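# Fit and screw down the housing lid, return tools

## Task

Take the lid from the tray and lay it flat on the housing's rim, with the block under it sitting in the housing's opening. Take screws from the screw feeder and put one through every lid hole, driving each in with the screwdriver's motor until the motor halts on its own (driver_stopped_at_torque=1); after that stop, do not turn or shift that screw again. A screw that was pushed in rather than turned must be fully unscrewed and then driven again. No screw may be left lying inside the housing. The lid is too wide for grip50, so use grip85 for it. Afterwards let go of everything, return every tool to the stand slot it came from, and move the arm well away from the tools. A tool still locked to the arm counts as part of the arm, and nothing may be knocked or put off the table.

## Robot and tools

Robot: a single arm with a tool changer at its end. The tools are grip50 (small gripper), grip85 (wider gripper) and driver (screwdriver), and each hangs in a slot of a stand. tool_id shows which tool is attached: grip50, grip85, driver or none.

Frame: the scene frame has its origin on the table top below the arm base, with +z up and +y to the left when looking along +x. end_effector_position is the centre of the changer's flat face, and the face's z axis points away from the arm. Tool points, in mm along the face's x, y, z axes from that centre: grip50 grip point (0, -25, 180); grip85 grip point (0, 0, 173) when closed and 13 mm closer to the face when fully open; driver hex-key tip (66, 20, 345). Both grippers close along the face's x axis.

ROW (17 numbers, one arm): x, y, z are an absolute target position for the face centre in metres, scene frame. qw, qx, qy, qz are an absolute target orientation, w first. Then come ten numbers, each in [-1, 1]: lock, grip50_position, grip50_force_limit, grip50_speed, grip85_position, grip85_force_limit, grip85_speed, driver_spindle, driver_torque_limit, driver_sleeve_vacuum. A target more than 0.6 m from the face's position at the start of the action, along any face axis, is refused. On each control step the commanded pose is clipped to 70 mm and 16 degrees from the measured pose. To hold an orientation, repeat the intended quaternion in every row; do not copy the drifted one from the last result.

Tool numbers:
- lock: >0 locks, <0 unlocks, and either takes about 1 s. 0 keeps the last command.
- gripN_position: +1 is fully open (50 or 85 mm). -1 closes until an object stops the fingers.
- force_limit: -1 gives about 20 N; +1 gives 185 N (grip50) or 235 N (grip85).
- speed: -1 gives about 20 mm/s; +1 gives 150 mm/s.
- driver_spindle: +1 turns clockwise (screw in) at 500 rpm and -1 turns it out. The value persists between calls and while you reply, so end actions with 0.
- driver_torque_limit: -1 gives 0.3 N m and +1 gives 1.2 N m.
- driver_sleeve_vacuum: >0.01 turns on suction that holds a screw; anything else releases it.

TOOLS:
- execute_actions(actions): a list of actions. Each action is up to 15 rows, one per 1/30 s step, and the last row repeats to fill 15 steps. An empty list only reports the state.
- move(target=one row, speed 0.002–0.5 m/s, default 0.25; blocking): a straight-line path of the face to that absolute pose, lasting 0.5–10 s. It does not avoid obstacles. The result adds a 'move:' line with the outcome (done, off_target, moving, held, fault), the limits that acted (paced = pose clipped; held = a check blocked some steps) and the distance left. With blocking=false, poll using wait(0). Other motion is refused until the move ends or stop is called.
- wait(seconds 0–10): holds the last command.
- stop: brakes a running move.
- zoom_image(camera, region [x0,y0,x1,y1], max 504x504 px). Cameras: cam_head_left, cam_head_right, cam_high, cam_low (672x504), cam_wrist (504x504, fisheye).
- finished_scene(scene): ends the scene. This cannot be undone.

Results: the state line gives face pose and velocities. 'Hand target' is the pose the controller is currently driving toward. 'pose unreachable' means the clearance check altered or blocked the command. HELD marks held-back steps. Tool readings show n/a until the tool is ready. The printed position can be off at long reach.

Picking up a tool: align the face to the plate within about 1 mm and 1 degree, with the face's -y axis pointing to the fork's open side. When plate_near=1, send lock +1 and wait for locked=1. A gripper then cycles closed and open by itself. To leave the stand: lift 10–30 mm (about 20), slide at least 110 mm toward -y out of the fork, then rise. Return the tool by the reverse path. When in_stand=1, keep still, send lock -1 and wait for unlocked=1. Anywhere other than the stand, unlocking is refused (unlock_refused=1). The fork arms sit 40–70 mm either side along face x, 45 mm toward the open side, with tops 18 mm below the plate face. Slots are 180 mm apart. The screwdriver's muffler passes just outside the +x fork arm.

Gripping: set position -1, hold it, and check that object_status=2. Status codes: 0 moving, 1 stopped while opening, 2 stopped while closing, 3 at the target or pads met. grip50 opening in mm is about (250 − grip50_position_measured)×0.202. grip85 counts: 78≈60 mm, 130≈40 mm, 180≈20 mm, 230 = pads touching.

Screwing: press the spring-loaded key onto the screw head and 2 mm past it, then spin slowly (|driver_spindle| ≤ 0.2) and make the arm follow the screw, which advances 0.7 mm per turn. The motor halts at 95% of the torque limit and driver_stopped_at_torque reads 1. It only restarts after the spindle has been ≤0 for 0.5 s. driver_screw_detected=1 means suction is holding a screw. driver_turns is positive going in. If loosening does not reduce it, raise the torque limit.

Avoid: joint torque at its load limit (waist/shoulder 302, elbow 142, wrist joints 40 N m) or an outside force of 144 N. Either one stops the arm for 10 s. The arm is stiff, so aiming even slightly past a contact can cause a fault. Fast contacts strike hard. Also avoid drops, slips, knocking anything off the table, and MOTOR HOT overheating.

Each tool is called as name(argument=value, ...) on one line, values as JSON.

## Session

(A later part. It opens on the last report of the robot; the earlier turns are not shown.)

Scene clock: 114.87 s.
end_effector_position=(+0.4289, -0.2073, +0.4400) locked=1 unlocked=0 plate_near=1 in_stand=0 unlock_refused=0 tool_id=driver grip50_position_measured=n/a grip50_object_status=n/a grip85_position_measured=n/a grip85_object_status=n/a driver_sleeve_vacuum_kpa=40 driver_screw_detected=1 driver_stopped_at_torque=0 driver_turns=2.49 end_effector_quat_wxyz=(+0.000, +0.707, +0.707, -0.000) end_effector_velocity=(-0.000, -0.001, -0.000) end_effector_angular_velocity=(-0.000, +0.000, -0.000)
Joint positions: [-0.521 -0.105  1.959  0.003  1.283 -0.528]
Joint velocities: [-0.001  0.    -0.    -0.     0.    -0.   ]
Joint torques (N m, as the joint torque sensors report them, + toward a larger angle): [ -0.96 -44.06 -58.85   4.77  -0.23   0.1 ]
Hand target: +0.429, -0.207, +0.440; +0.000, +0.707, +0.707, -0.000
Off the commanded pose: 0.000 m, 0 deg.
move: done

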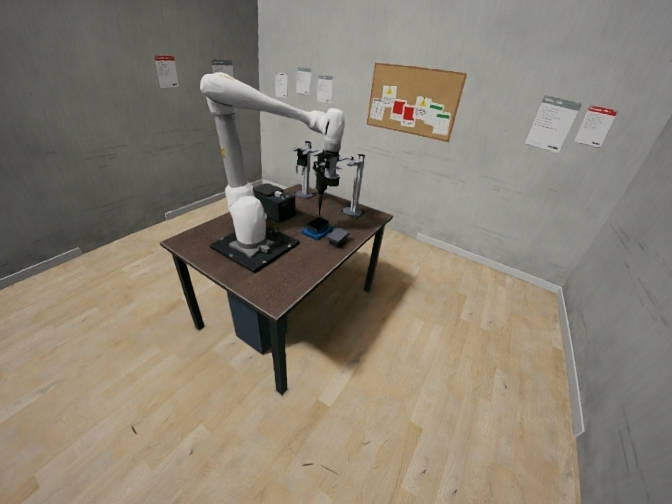

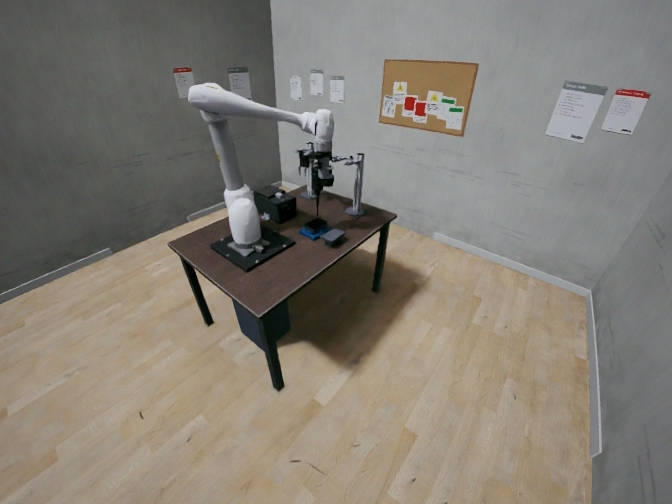

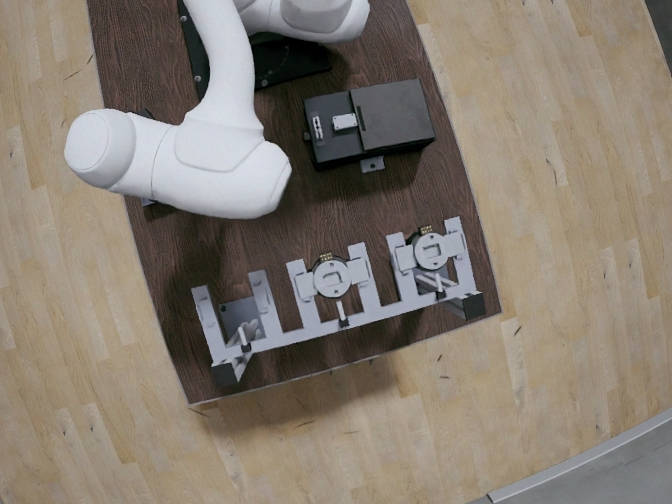

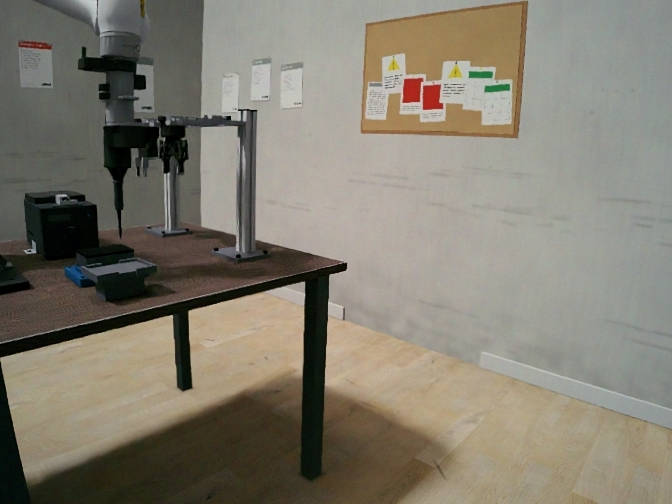

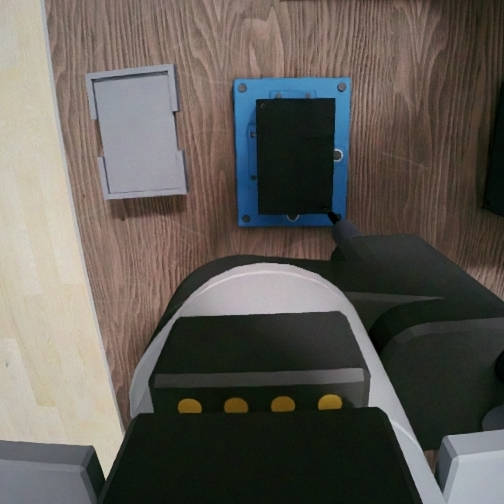

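move(target=[0.4278,-0.2077,0.428,0,0.7071,0.7071,0,0,0,0,0,0,0,0,0,0,1], speed=0.03)

zoom_image(camera="cam_wrist", region=[300, 170, 360, 230])

zoom_image(camera="cam_low", region=[100, 220, 140, 260])

Scene clock: 115.77 s.
end_effector_position=(+0.4278, -0.2077, +0.4280) locked=1 unlocked=0 plate_near=1 in_stand=0 unlock_refused=0 tool_id=driver grip50_position_measured=n/a grip50_object_status=n/a grip85_position_measured=n/a grip85_object_status=n/a driver_sleeve_vacuum_kpa=40 driver_screw_detected=1 driver_stopped_at_torque=0 driver_turns=2.49 end_effector_quat_wxyz=(+0.000, +0.707, +0.707, +0.000) end_effector_velocity=(-0.000, +0.000, -0.000) end_effector_angular_velocity=(+0.001, -0.000, -0.001)
Joint positions: [-0.523 -0.101  1.977  0.004  1.26  -0.53 ]
Joint velocities: [-0.    -0.     0.     0.001 -0.     0.   ]
Joint torques (N m, as the joint torque sensors report them, + toward a larger angle): [ -0.74 -43.79 -58.73   4.89  -0.25   0.06]
Hand target: +0.428, -0.208, +0.428; -0.000, +0.707, +0.707, +0.000
Off the commanded pose: 0.000 m, 0 deg.
move: done

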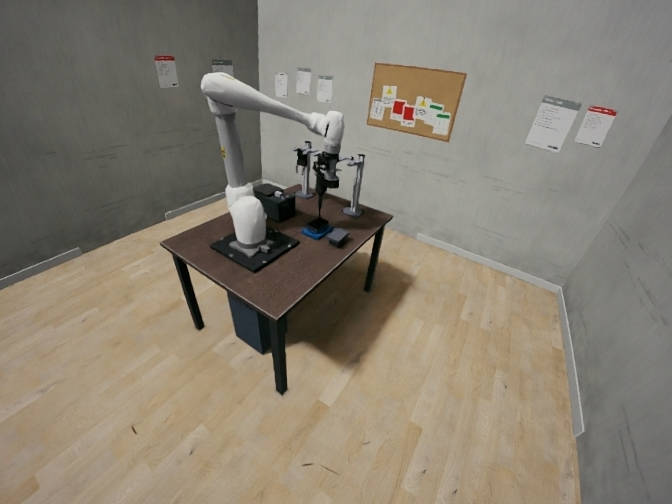

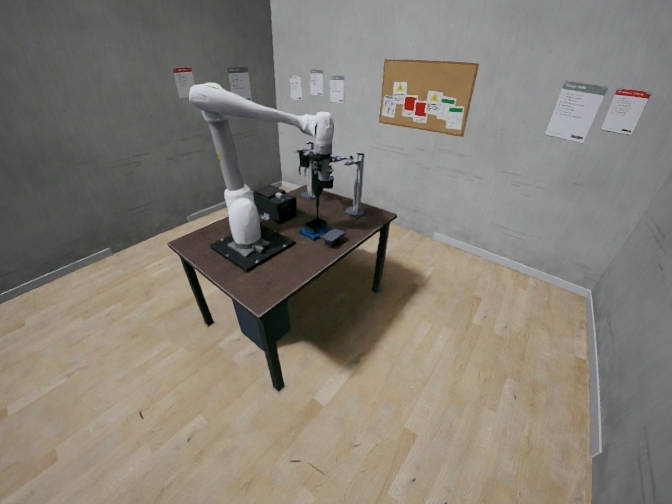

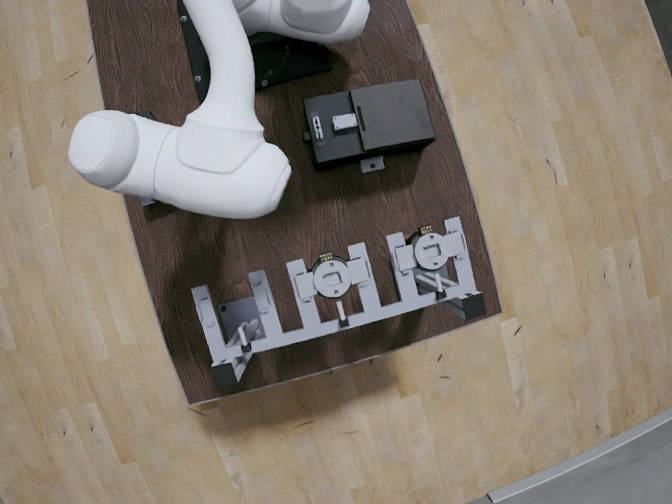

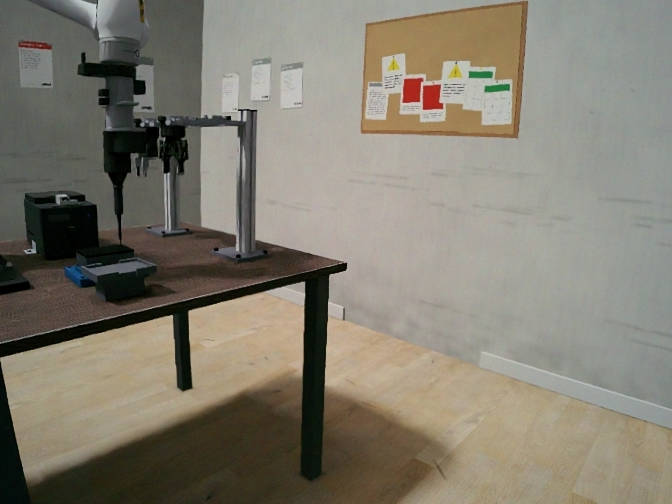

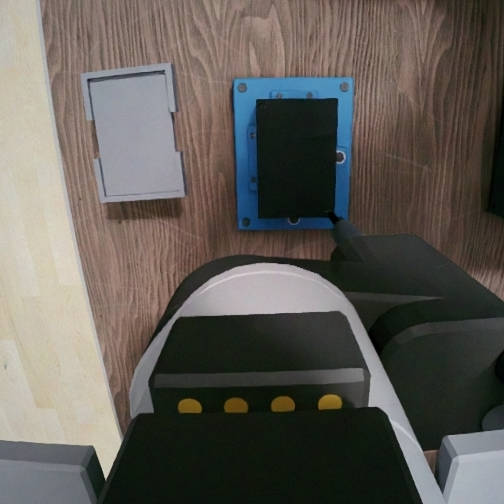

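Region (300, 170, 360, 230) of cam_wrist's 504x504 image, scaled by 8.400, with more detail than that image has.

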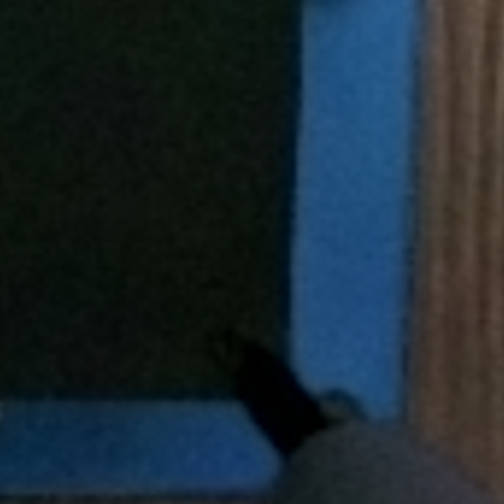

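Region (100, 220, 140, 260) of cam_low's 672x504 image, scaled by 12.600, with more detail than that image has.

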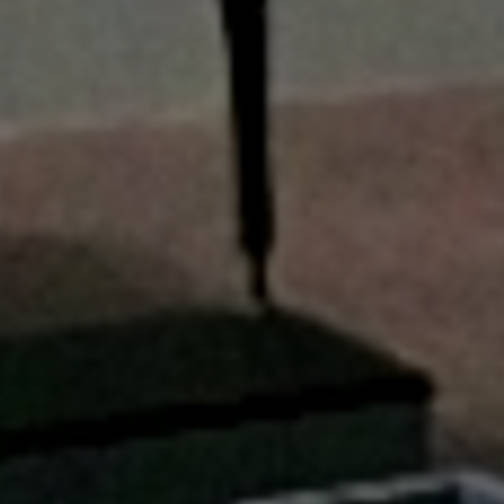

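move(target=[0.4279,-0.2077,0.4215,0,0.7071,0.7071,0,0,0,0,0,0,0,0,0,0,1], speed=0.012)

zoom_image(camera="cam_low", region=[100, 220, 140, 260])

Scene clock: 116.63 s.
end_effector_position=(+0.4279, -0.2077, +0.4215) locked=1 unlocked=0 plate_near=1 in_stand=0 unlock_refused=0 tool_id=driver grip50_position_measured=n/a grip50_object_status=n/a grip85_position_measured=n/a grip85_object_status=n/a driver_sleeve_vacuum_kpa=40 driver_screw_detected=1 driver_stopped_at_torque=0 driver_turns=2.49 end_effector_quat_wxyz=(+0.000, +0.707, +0.707, +0.000) end_effector_velocity=(+0.000, -0.000, -0.000) end_effector_angular_velocity=(-0.001, -0.000, +0.002)
Joint positions: [-0.523 -0.097  1.986  0.004  1.247 -0.53 ]
Joint velocities: [ 0.001  0.    -0.    -0.001 -0.001 -0.   ]
Joint torques (N m, as the joint torque sensors report them, + toward a larger angle): [ -0.34 -45.53 -58.18   4.83   0.01   0.09]
Hand target: +0.428, -0.208, +0.421; -0.000, +0.707, +0.707, +0.000
Off the commanded pose: 0.000 m, 0 deg.
move: done

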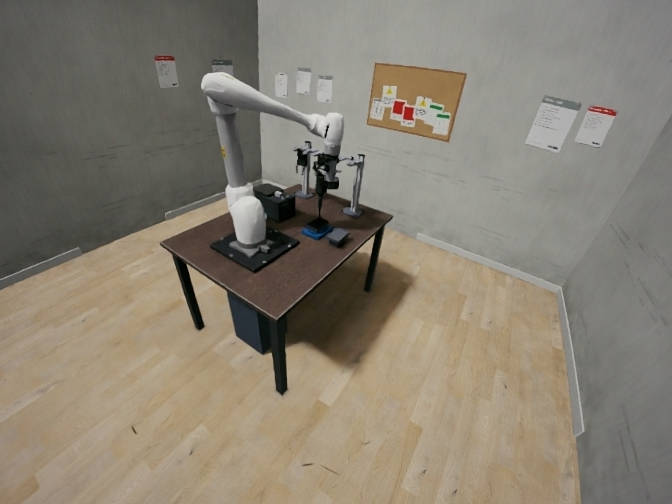

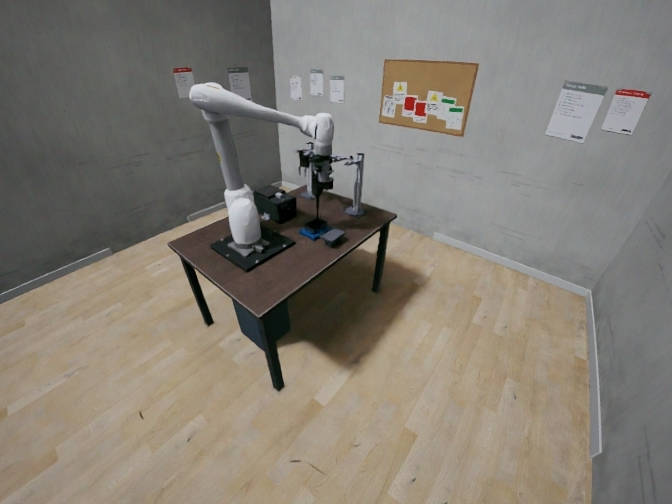

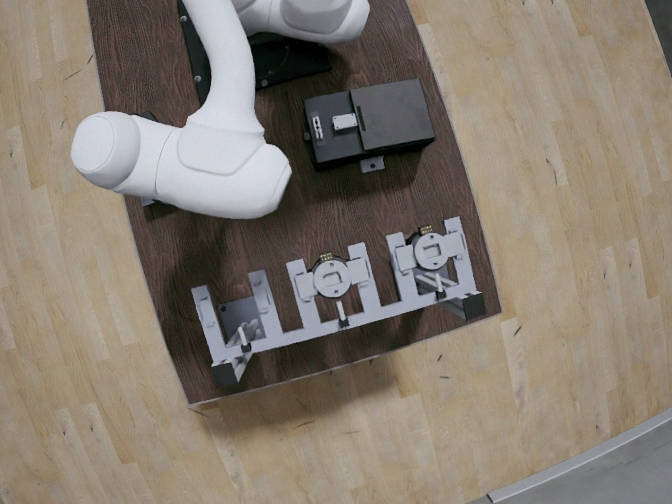

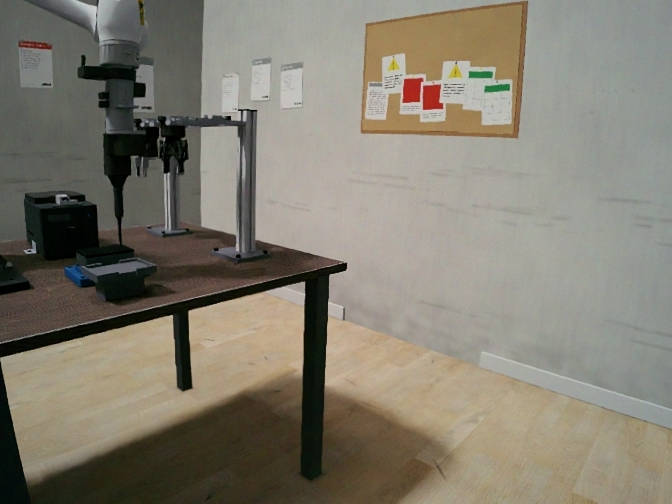

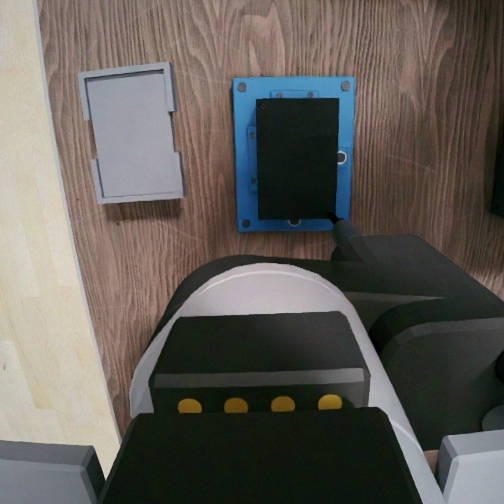

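Region (100, 220, 140, 260) of cam_low's 672x504 image, scaled by 12.600, with more detail than that image has.

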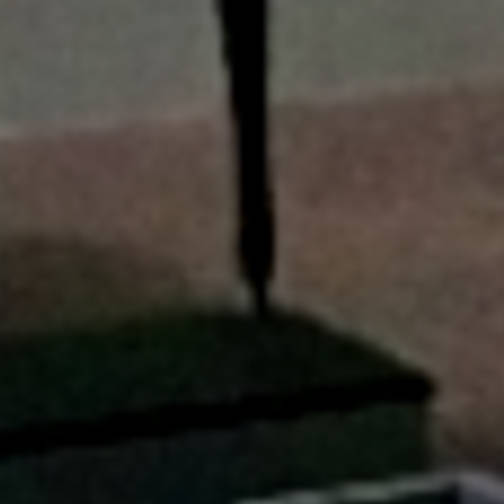

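move(target=[0.4281,-0.2078,0.4185,0,0.7071,0.7071,0,0,0,0,0,0,0,0,0,0,1], speed=0.01)

Scene clock: 117.53 s.
end_effector_position=(+0.4281, -0.2078, +0.4185) locked=1 unlocked=0 plate_near=1 in_stand=0 unlock_refused=0 tool_id=driver grip50_position_measured=n/a grip50_object_status=n/a grip85_position_measured=n/a grip85_object_status=n/a driver_sleeve_vacuum_kpa=34 driver_screw_detected=1 driver_stopped_at_torque=0 driver_turns=2.49 end_effector_quat_wxyz=(+0.000, +0.707, +0.707, +0.000) end_effector_velocity=(+0.000, +0.000, -0.000) end_effector_angular_velocity=(+0.001, -0.001, +0.000)
Joint positions: [-0.523 -0.095  1.99   0.004  1.241 -0.53 ]
Joint velocities: [ 0.    -0.     0.     0.001 -0.001 -0.   ]
Joint torques (N m, as the joint torque sensors report them, + toward a larger angle): [ -1.63 -42.59 -56.51   5.27  -0.61   0.14]
Hand target: +0.428, -0.208, +0.418; -0.000, +0.707, +0.707, +0.000
Off the commanded pose: 0.000 m, 0 deg.
move: done

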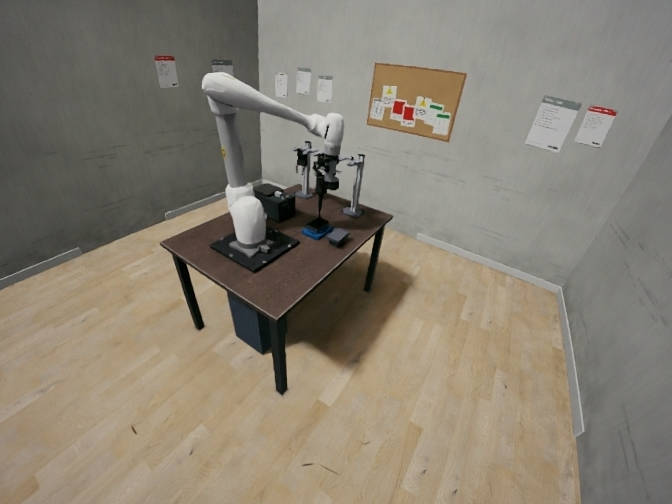

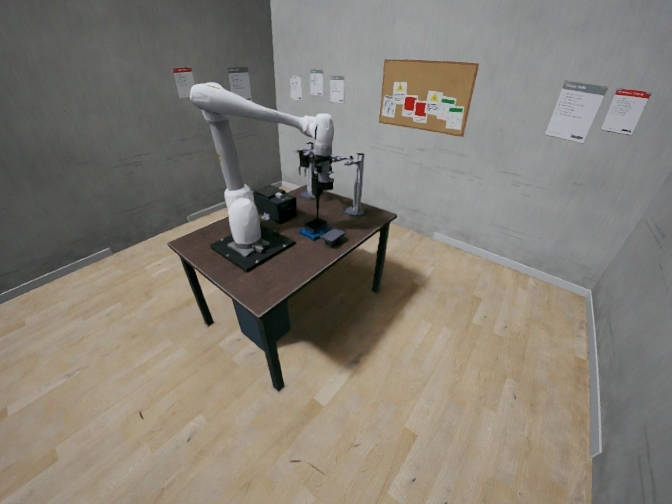

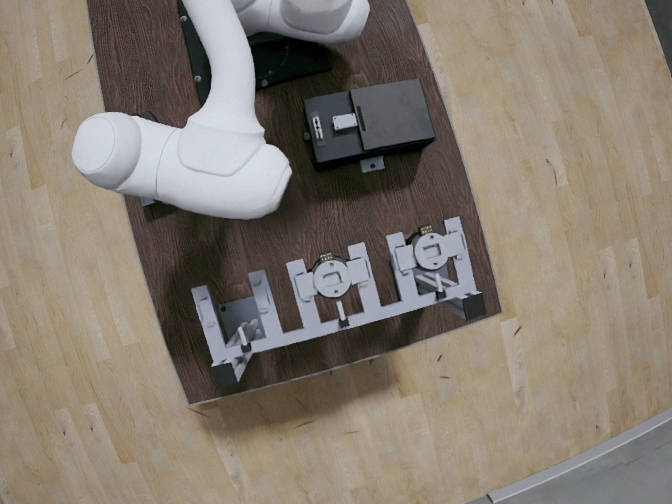

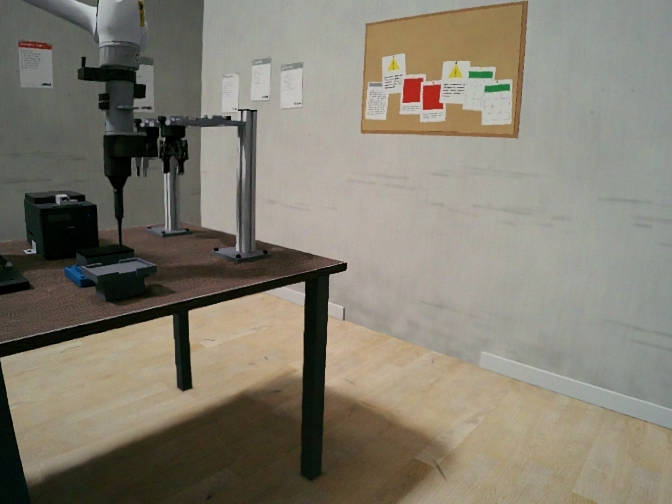

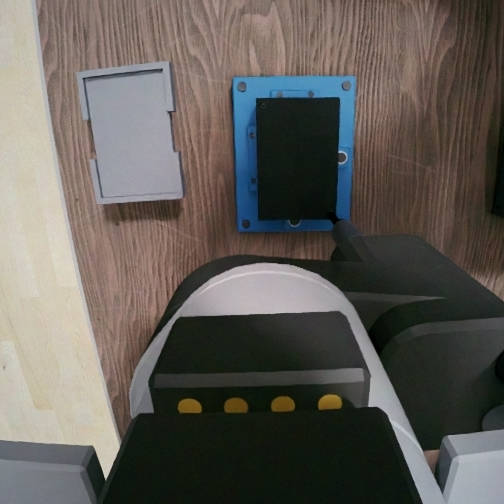

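execute_actions(actions=[[[0.4277,-0.2081,0.4185,0,0.7071,0.7071,0,0,0,0,0,0,0,0,0,0,1]]])

Scene clock: 118.13 s.
end_effector_position=(+0.4278, -0.2081, +0.4183) locked=1 unlocked=0 plate_near=1 in_stand=0 unlock_refused=0 tool_id=driver grip50_position_measured=n/a grip50_object_status=n/a grip85_position_measured=n/a grip85_object_status=n/a driver_sleeve_vacuum_kpa=39 driver_screw_detected=1 driver_stopped_at_torque=0 driver_turns=2.49 end_effector_quat_wxyz=(-0.000, +0.707, +0.707, -0.000) end_effector_velocity=(-0.000, -0.000, +0.000) end_effector_angular_velocity=(-0.001, -0.000, +0.000)
Joint positions: [-0.524 -0.095  1.99   0.004  1.241 -0.531]
Joint velocities: [ 0.    -0.     0.    -0.001 -0.001  0.   ]
Joint torques (N m, as the joint torque sensors report them, + toward a larger angle): [ -0.41 -42.33 -56.18   5.02  -0.15   0.01]
Hand target: +0.428, -0.208, +0.418; -0.000, +0.707, +0.707, -0.000
Off the commanded pose: 0.000 m, 0 deg.
Step readings (end_effector_position):
0: (+0.4281, -0.2078, +0.4185)
1: (+0.4281, -0.2078, +0.4185)
2: (+0.4280, -0.2078, +0.4184)
4: (+0.4279, -0.2080, +0.4183)
8: (+0.4278, -0.2081, +0.4183)
15: end_effector_position above

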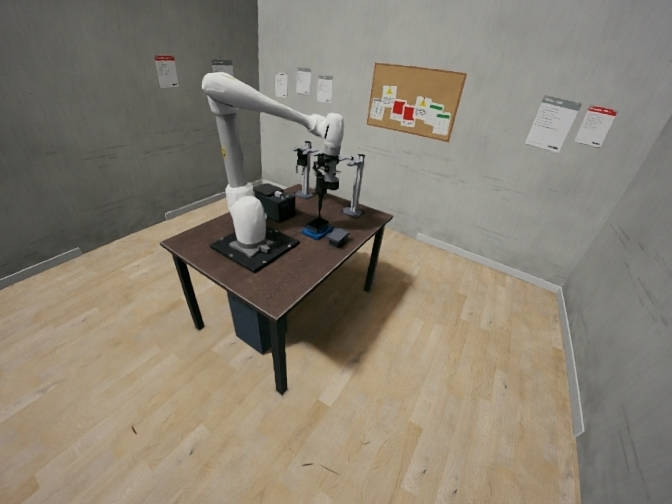

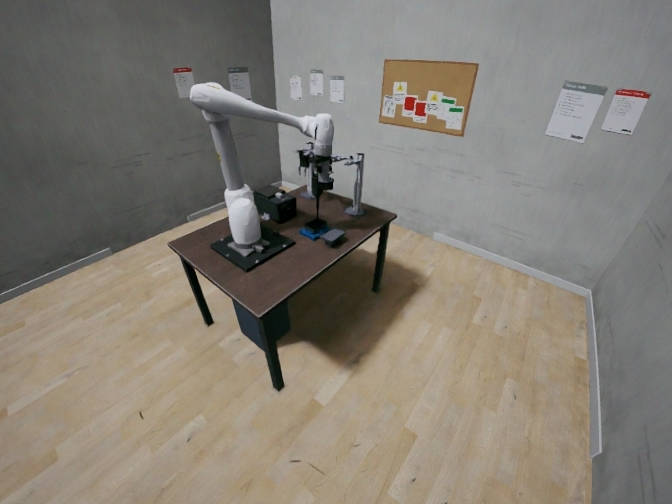

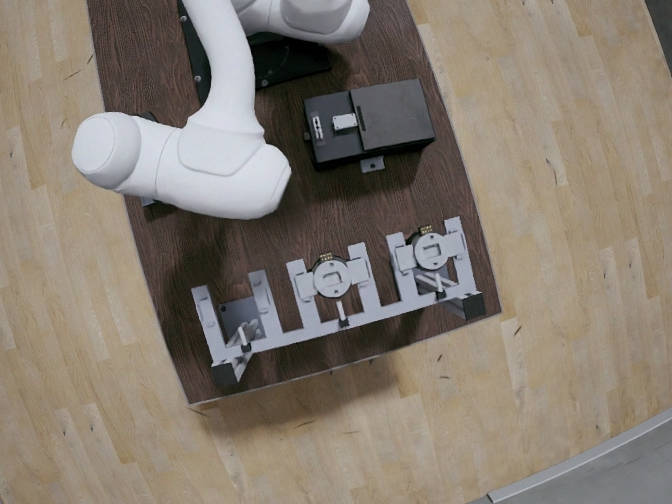

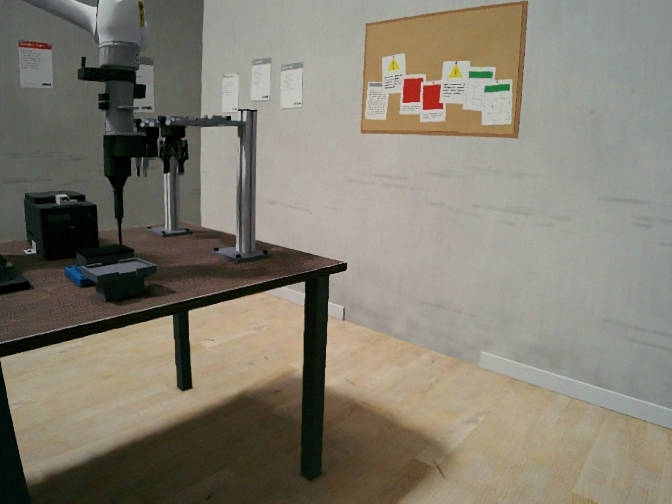

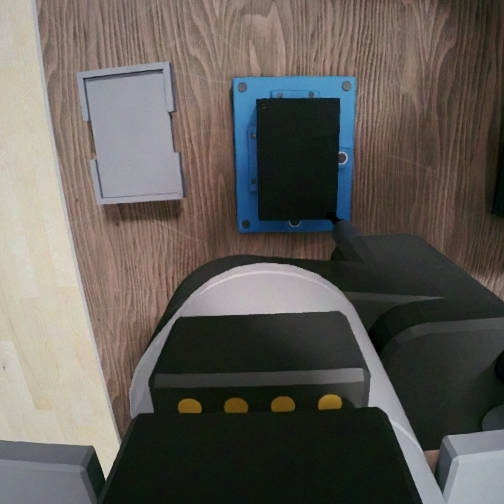

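execute_actions(actions=[[[0.4276,-0.2083,0.4183,0,0.7071,0.7071,0,0,0,0,0,0,0,0,0.2,0,1],[0.4276,-0.2083,0.4183,0,0.7071,0.7071,0,0,0,0,0,0,0,0,0.2,0,1],[0.4276,-0.2083,0.4182,0,0.7071,0.7071,0,0,0,0,0,0,0,0,0.2,0,1],[0.4276,-0.2083,0.4182,0,0.7071,0.7071,0,0,0,0,0,0,0,0,0.2,0,1],[0.4276,-0.2083,0.4181,0,0.7071,0.7071,0,0,0,0,0,0,0,0,0.2,0,1],[0.4276,-0.2083,0.4181,0,0.7071,0.7071,0,0,0,0,0,0,0,0,0.2,0,1],[0.4276,-0.2083,0.4180,0,0.7071,0.7071,0,0,0,0,0,0,0,0,0.3,0,1],[0.4276,-0.2083,0.4179,0,0.7071,0.7071,0,0,0,0,0,0,0,0,0.3,0,1]],[[0.4276,-0.2083,0.4177,0,0.7071,0.7071,0,0,0,0,0,0,0,0,0.4,0,1],[0.4276,-0.2083,0.4176,0,0.7071,0.7071,0,0,0,0,0,0,0,0,0.4,0,1],[0.4276,-0.2083,0.4175,0,0.7071,0.7071,0,0,0,0,0,0,0,0,0.4,0,1],[0.4276,-0.2083,0.4174,0,0.7071,0.7071,0,0,0,0,0,0,0,0,0.4,0,1],[0.4276,-0.2083,0.4173,0,0.7071,0.7071,0,0,0,0,0,0,0,0,0.4,0,1],[0.4276,-0.2083,0.4172,0,0.7071,0.7071,0,0,0,0,0,0,0,0,0.4,0,1],[0.4276,-0.2083,0.4172,0,0.7071,0.7071,0,0,0,0,0,0,0,0,0.4,0,1],[0.4276,-0.2083,0.4171,0,0.7071,0.7071,0,0,0,0,0,0,0,0,0.4,0,1],[0.4276,-0.2083,0.4170,0,0.7071,0.7071,0,0,0,0,0,0,0,0,0.4,0,1],[0.4276,-0.2083,0.4169,0,0.7071,0.7071,0,0,0,0,0,0,0,0,0.4,0,1],[0.4276,-0.2083,0.4169,0,0.7071,0.7071,0,0,0,0,0,0,0,0,0.4,0,1],[0.4276,-0.2083,0.4168,0,0.7071,0.7071,0,0,0,0,0,0,0,0,0.4,0,1],[0.4276,-0.2083,0.4168,0,0.7071,0.7071,0,0,0,0,0,0,0,0,0.4,0,1],[0.4276,-0.2083,0.4168,0,0.7071,0.7071,0,0,0,0,0,0,0,0,0,0,1]]])

zoom_image(camera="cam_low", region=[100, 220, 140, 260])

Scene clock: 119.60 s.
end_effector_position=(+0.4276, -0.2083, +0.4169) locked=1 unlocked=0 plate_near=1 in_stand=0 unlock_refused=0 tool_id=driver grip50_position_measured=n/a grip50_object_status=n/a grip85_position_measured=n/a grip85_object_status=n/a driver_sleeve_vacuum_kpa=40 driver_screw_detected=1 driver_stopped_at_torque=0 driver_turns=4.94 end_effector_quat_wxyz=(+0.000, +0.707, +0.707, +0.000) end_effector_velocity=(+0.000, -0.000, -0.000) end_effector_angular_velocity=(-0.001, +0.000, +0.000)
Joint positions: [-0.524 -0.094  1.992  0.004  1.238 -0.531]
Joint velocities: [ 0.     0.     0.    -0.001 -0.     0.   ]
Joint torques (N m, as the joint torque sensors report them, + toward a larger angle): [ -1.5  -41.98 -56.22   4.06  -0.5    0.09]
Hand target: +0.428, -0.208, +0.417; -0.000, +0.707, +0.707, +0.000
Off the commanded pose: 0.000 m, 0 deg.
Step readings (end_effector_position; steps 1 to 15: 1st action; 16 to 30: 2nd action):
0: (+0.4277, -0.2081, +0.4185)
1: (+0.4277, -0.2081, +0.4185)
2: (+0.4276, -0.2082, +0.4184)
4: (+0.4276, -0.2082, +0.4183)
8: (+0.4276, -0.2083, +0.4181)
15: (+0.4275, -0.2083, +0.4180)
16: (+0.4275, -0.2082, +0.4180)
17: (+0.4275, -0.2082, +0.4179)
19: (+0.4275, -0.2082, +0.4178)
23: (+0.4275, -0.2083, +0.4174)
30: end_effector_position above

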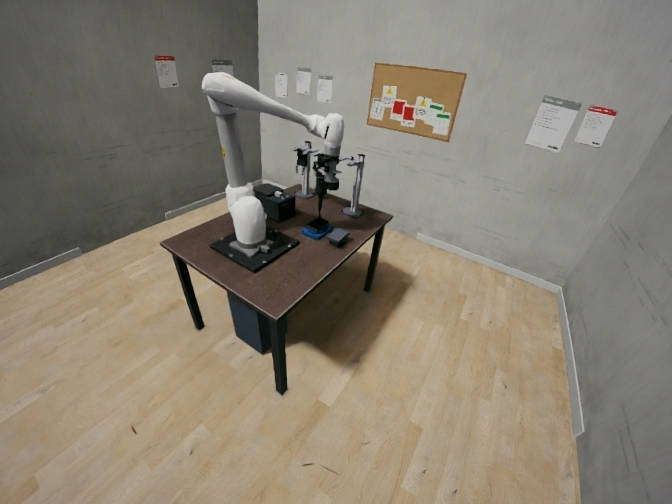

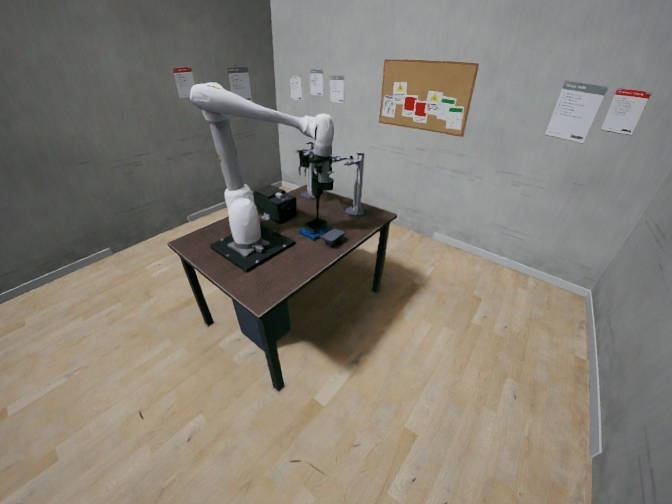

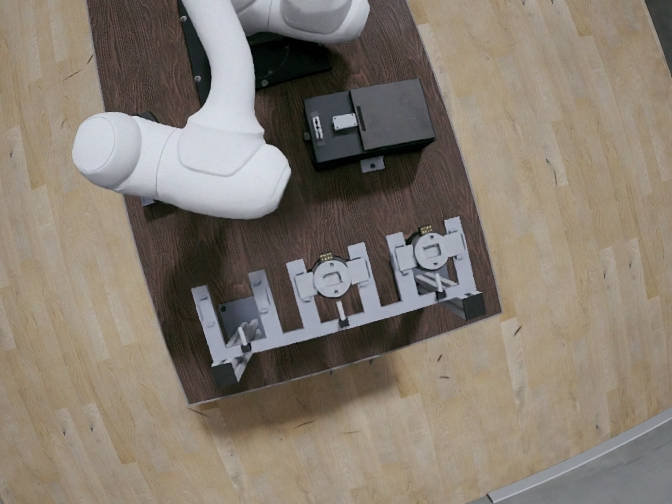

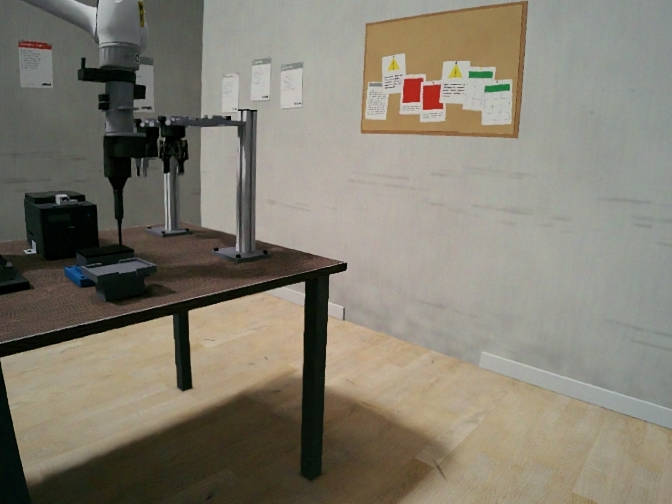

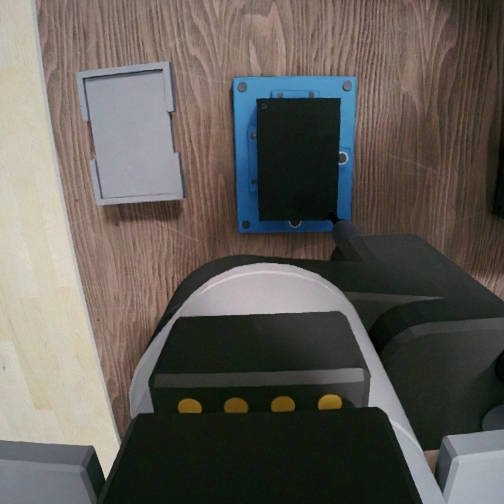

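Region (100, 220, 140, 260) of cam_low's 672x504 image, scaled by 12.600, with more detail than that image has.

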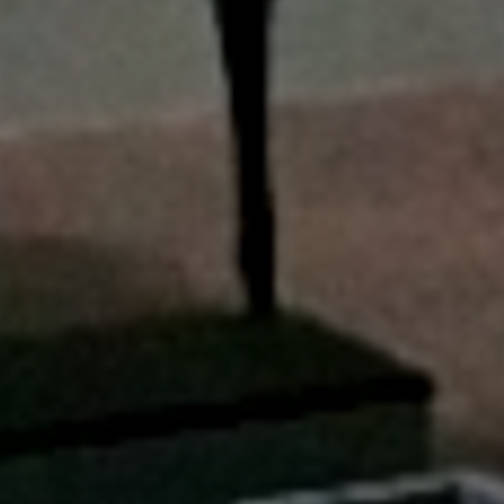

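move(target=[0.4276,-0.2081,0.4124,0,0.7071,0.7071,0,0,0,0,0,0,0,0,0.5,0,1], speed=0.0032)

Scene clock: 121.30 s.
end_effector_position=(+0.4276, -0.2081, +0.4124) locked=1 unlocked=0 plate_near=1 in_stand=0 unlock_refused=0 tool_id=driver grip50_position_measured=n/a grip50_object_status=n/a grip85_position_measured=n/a grip85_object_status=n/a driver_sleeve_vacuum_kpa=40 driver_screw_detected=1 driver_stopped_at_torque=1 driver_turns=8.54 end_effector_quat_wxyz=(+0.000, +0.707, +0.707, -0.000) end_effector_velocity=(+0.000, -0.000, -0.000) end_effector_angular_velocity=(+0.001, -0.000, -0.000)
Joint positions: [-0.524 -0.092  1.999  0.004  1.229 -0.531]
Joint velocities: [-0.     0.     0.     0.001 -0.    -0.001]
Joint torques (N m, as the joint torque sensors report them, + toward a larger angle): [ -0.92 -41.8  -55.     4.1   -0.07  -0.27]
Hand target: +0.428, -0.208, +0.412; -0.000, +0.707, +0.707, +0.000
Off the commanded pose: 0.000 m, 0 deg.
move: done

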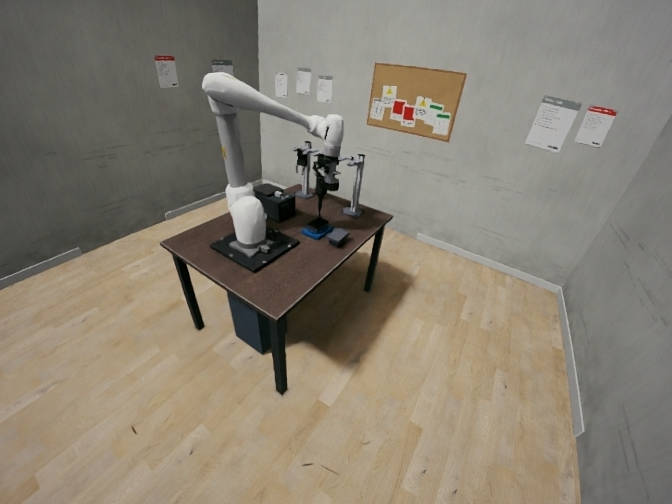

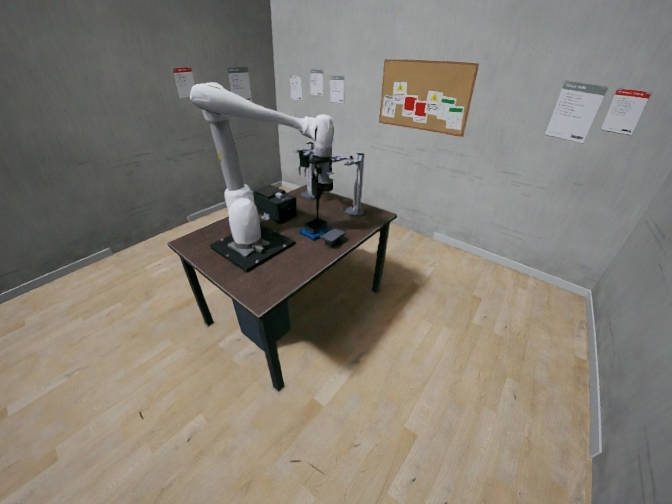

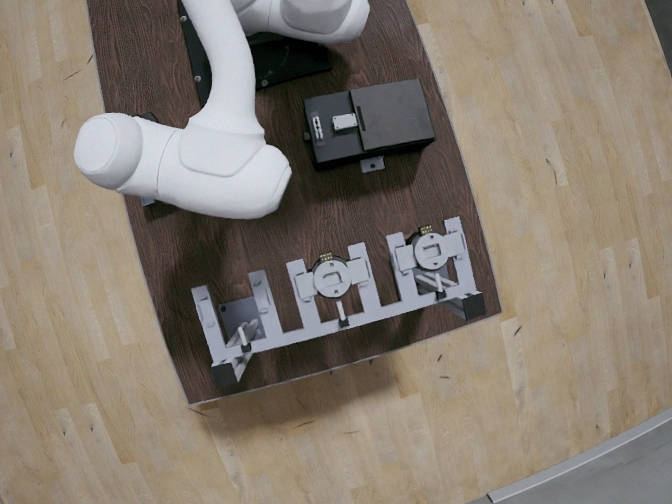

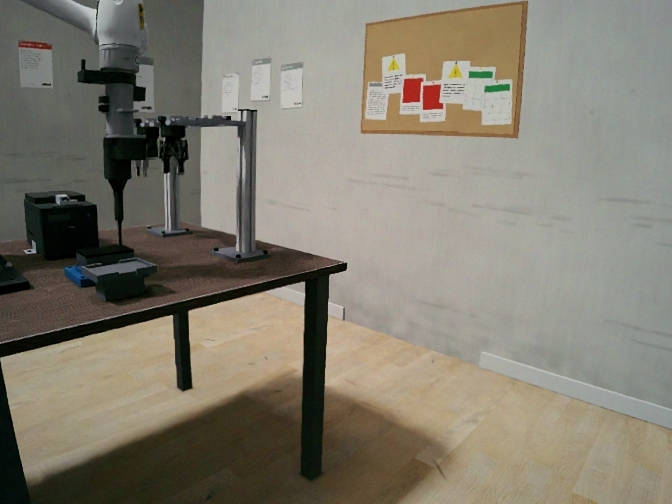

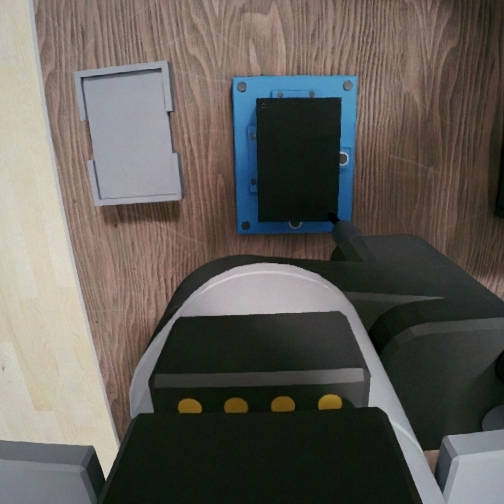

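move(target=[0.4276,-0.2081,0.435,0,0.7071,0.7071,0,0,0,0,0,0,0,0,0,0,-1], speed=0.04)

zoom_image(camera="cam_low", region=[100, 220, 140, 260])

zoom_image(camera="cam_wrist", region=[300, 170, 360, 230])

Scene clock: 122.27 s.
end_effector_position=(+0.4276, -0.2081, +0.4350) locked=1 unlocked=0 plate_near=1 in_stand=0 unlock_refused=0 tool_id=driver grip50_position_measured=n/a grip50_object_status=n/a grip85_position_measured=n/a grip85_object_status=n/a driver_sleeve_vacuum_kpa=0 driver_screw_detected=0 driver_stopped_at_torque=1 driver_turns=8.54 end_effector_quat_wxyz=(-0.000, +0.707, +0.707, -0.000) end_effector_velocity=(-0.000, -0.000, +0.000) end_effector_angular_velocity=(-0.001, +0.001, -0.000)
Joint positions: [-0.524 -0.104  1.967  0.004  1.273 -0.531]
Joint velocities: [-0.     0.    -0.    -0.001  0.     0.   ]
Joint torques (N m, as the joint torque sensors report them, + toward a larger angle): [ -0.85 -45.13 -58.83   4.79  -0.14   0.07]
Hand target: +0.428, -0.208, +0.435; +0.000, +0.707, +0.707, -0.000
Off the commanded pose: 0.000 m, 0 deg.
move: done

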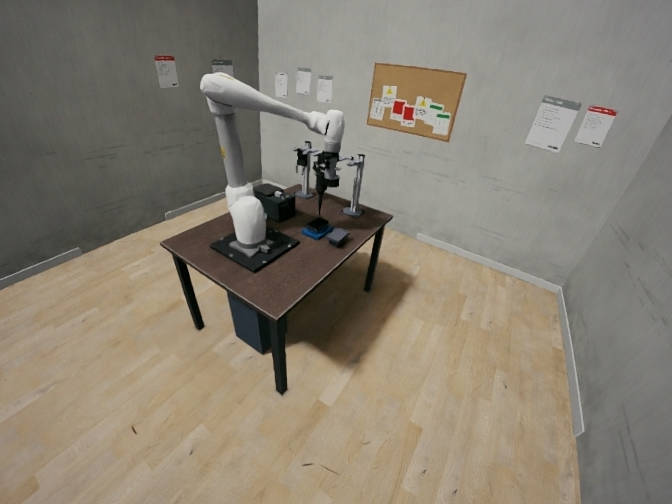

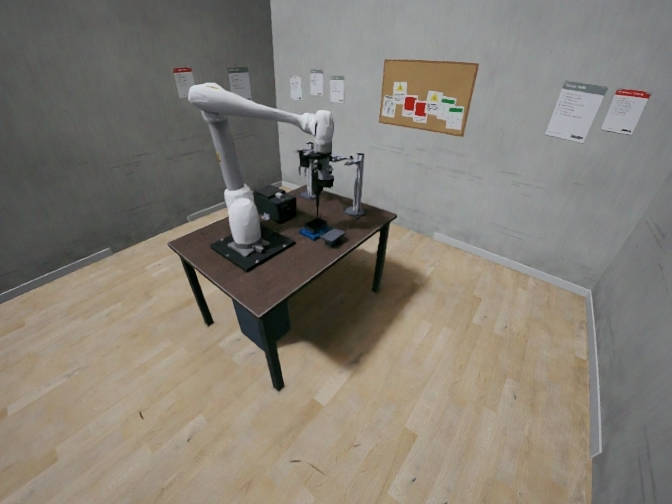

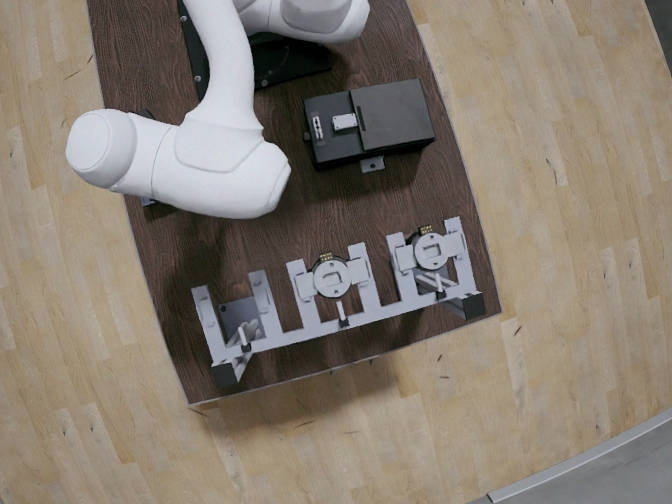

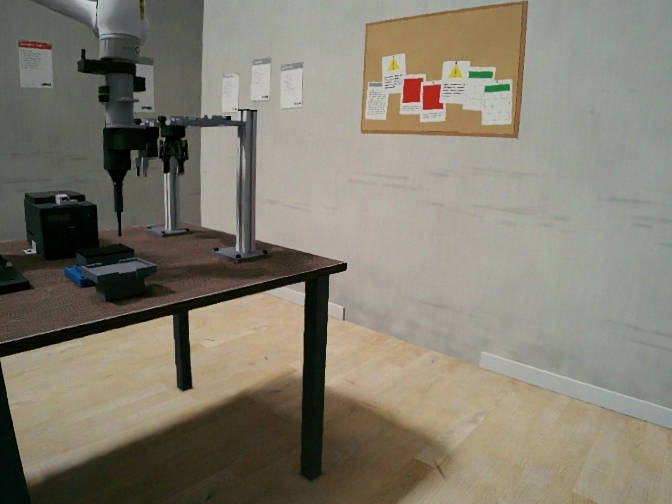

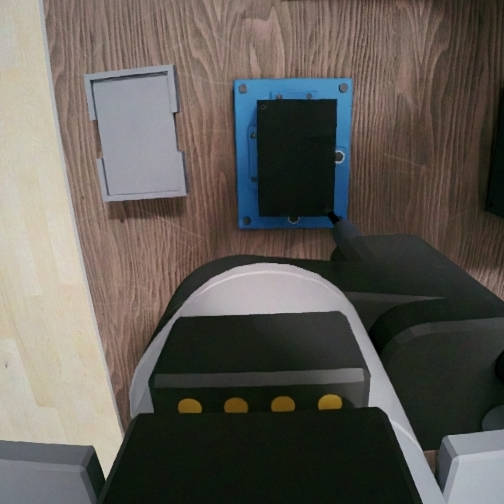

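Region (100, 220, 140, 260) of cam_low's 672x504 image, scaled by 12.600, with more detail than that image has.

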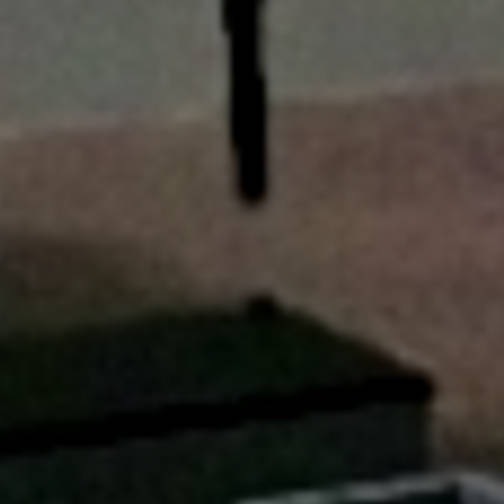

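Region (300, 170, 360, 230) of cam_wrist's 504x504 image, scaled by 8.400, with more detail than that image has.

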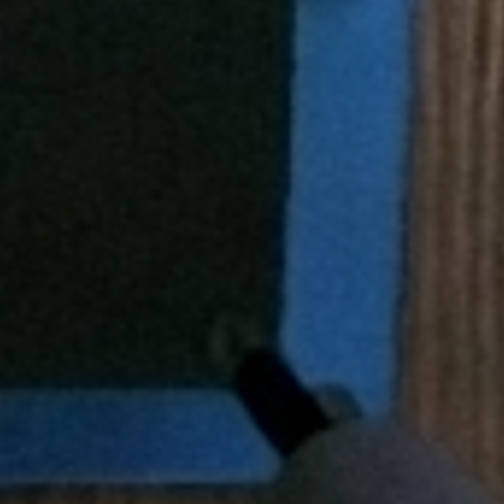

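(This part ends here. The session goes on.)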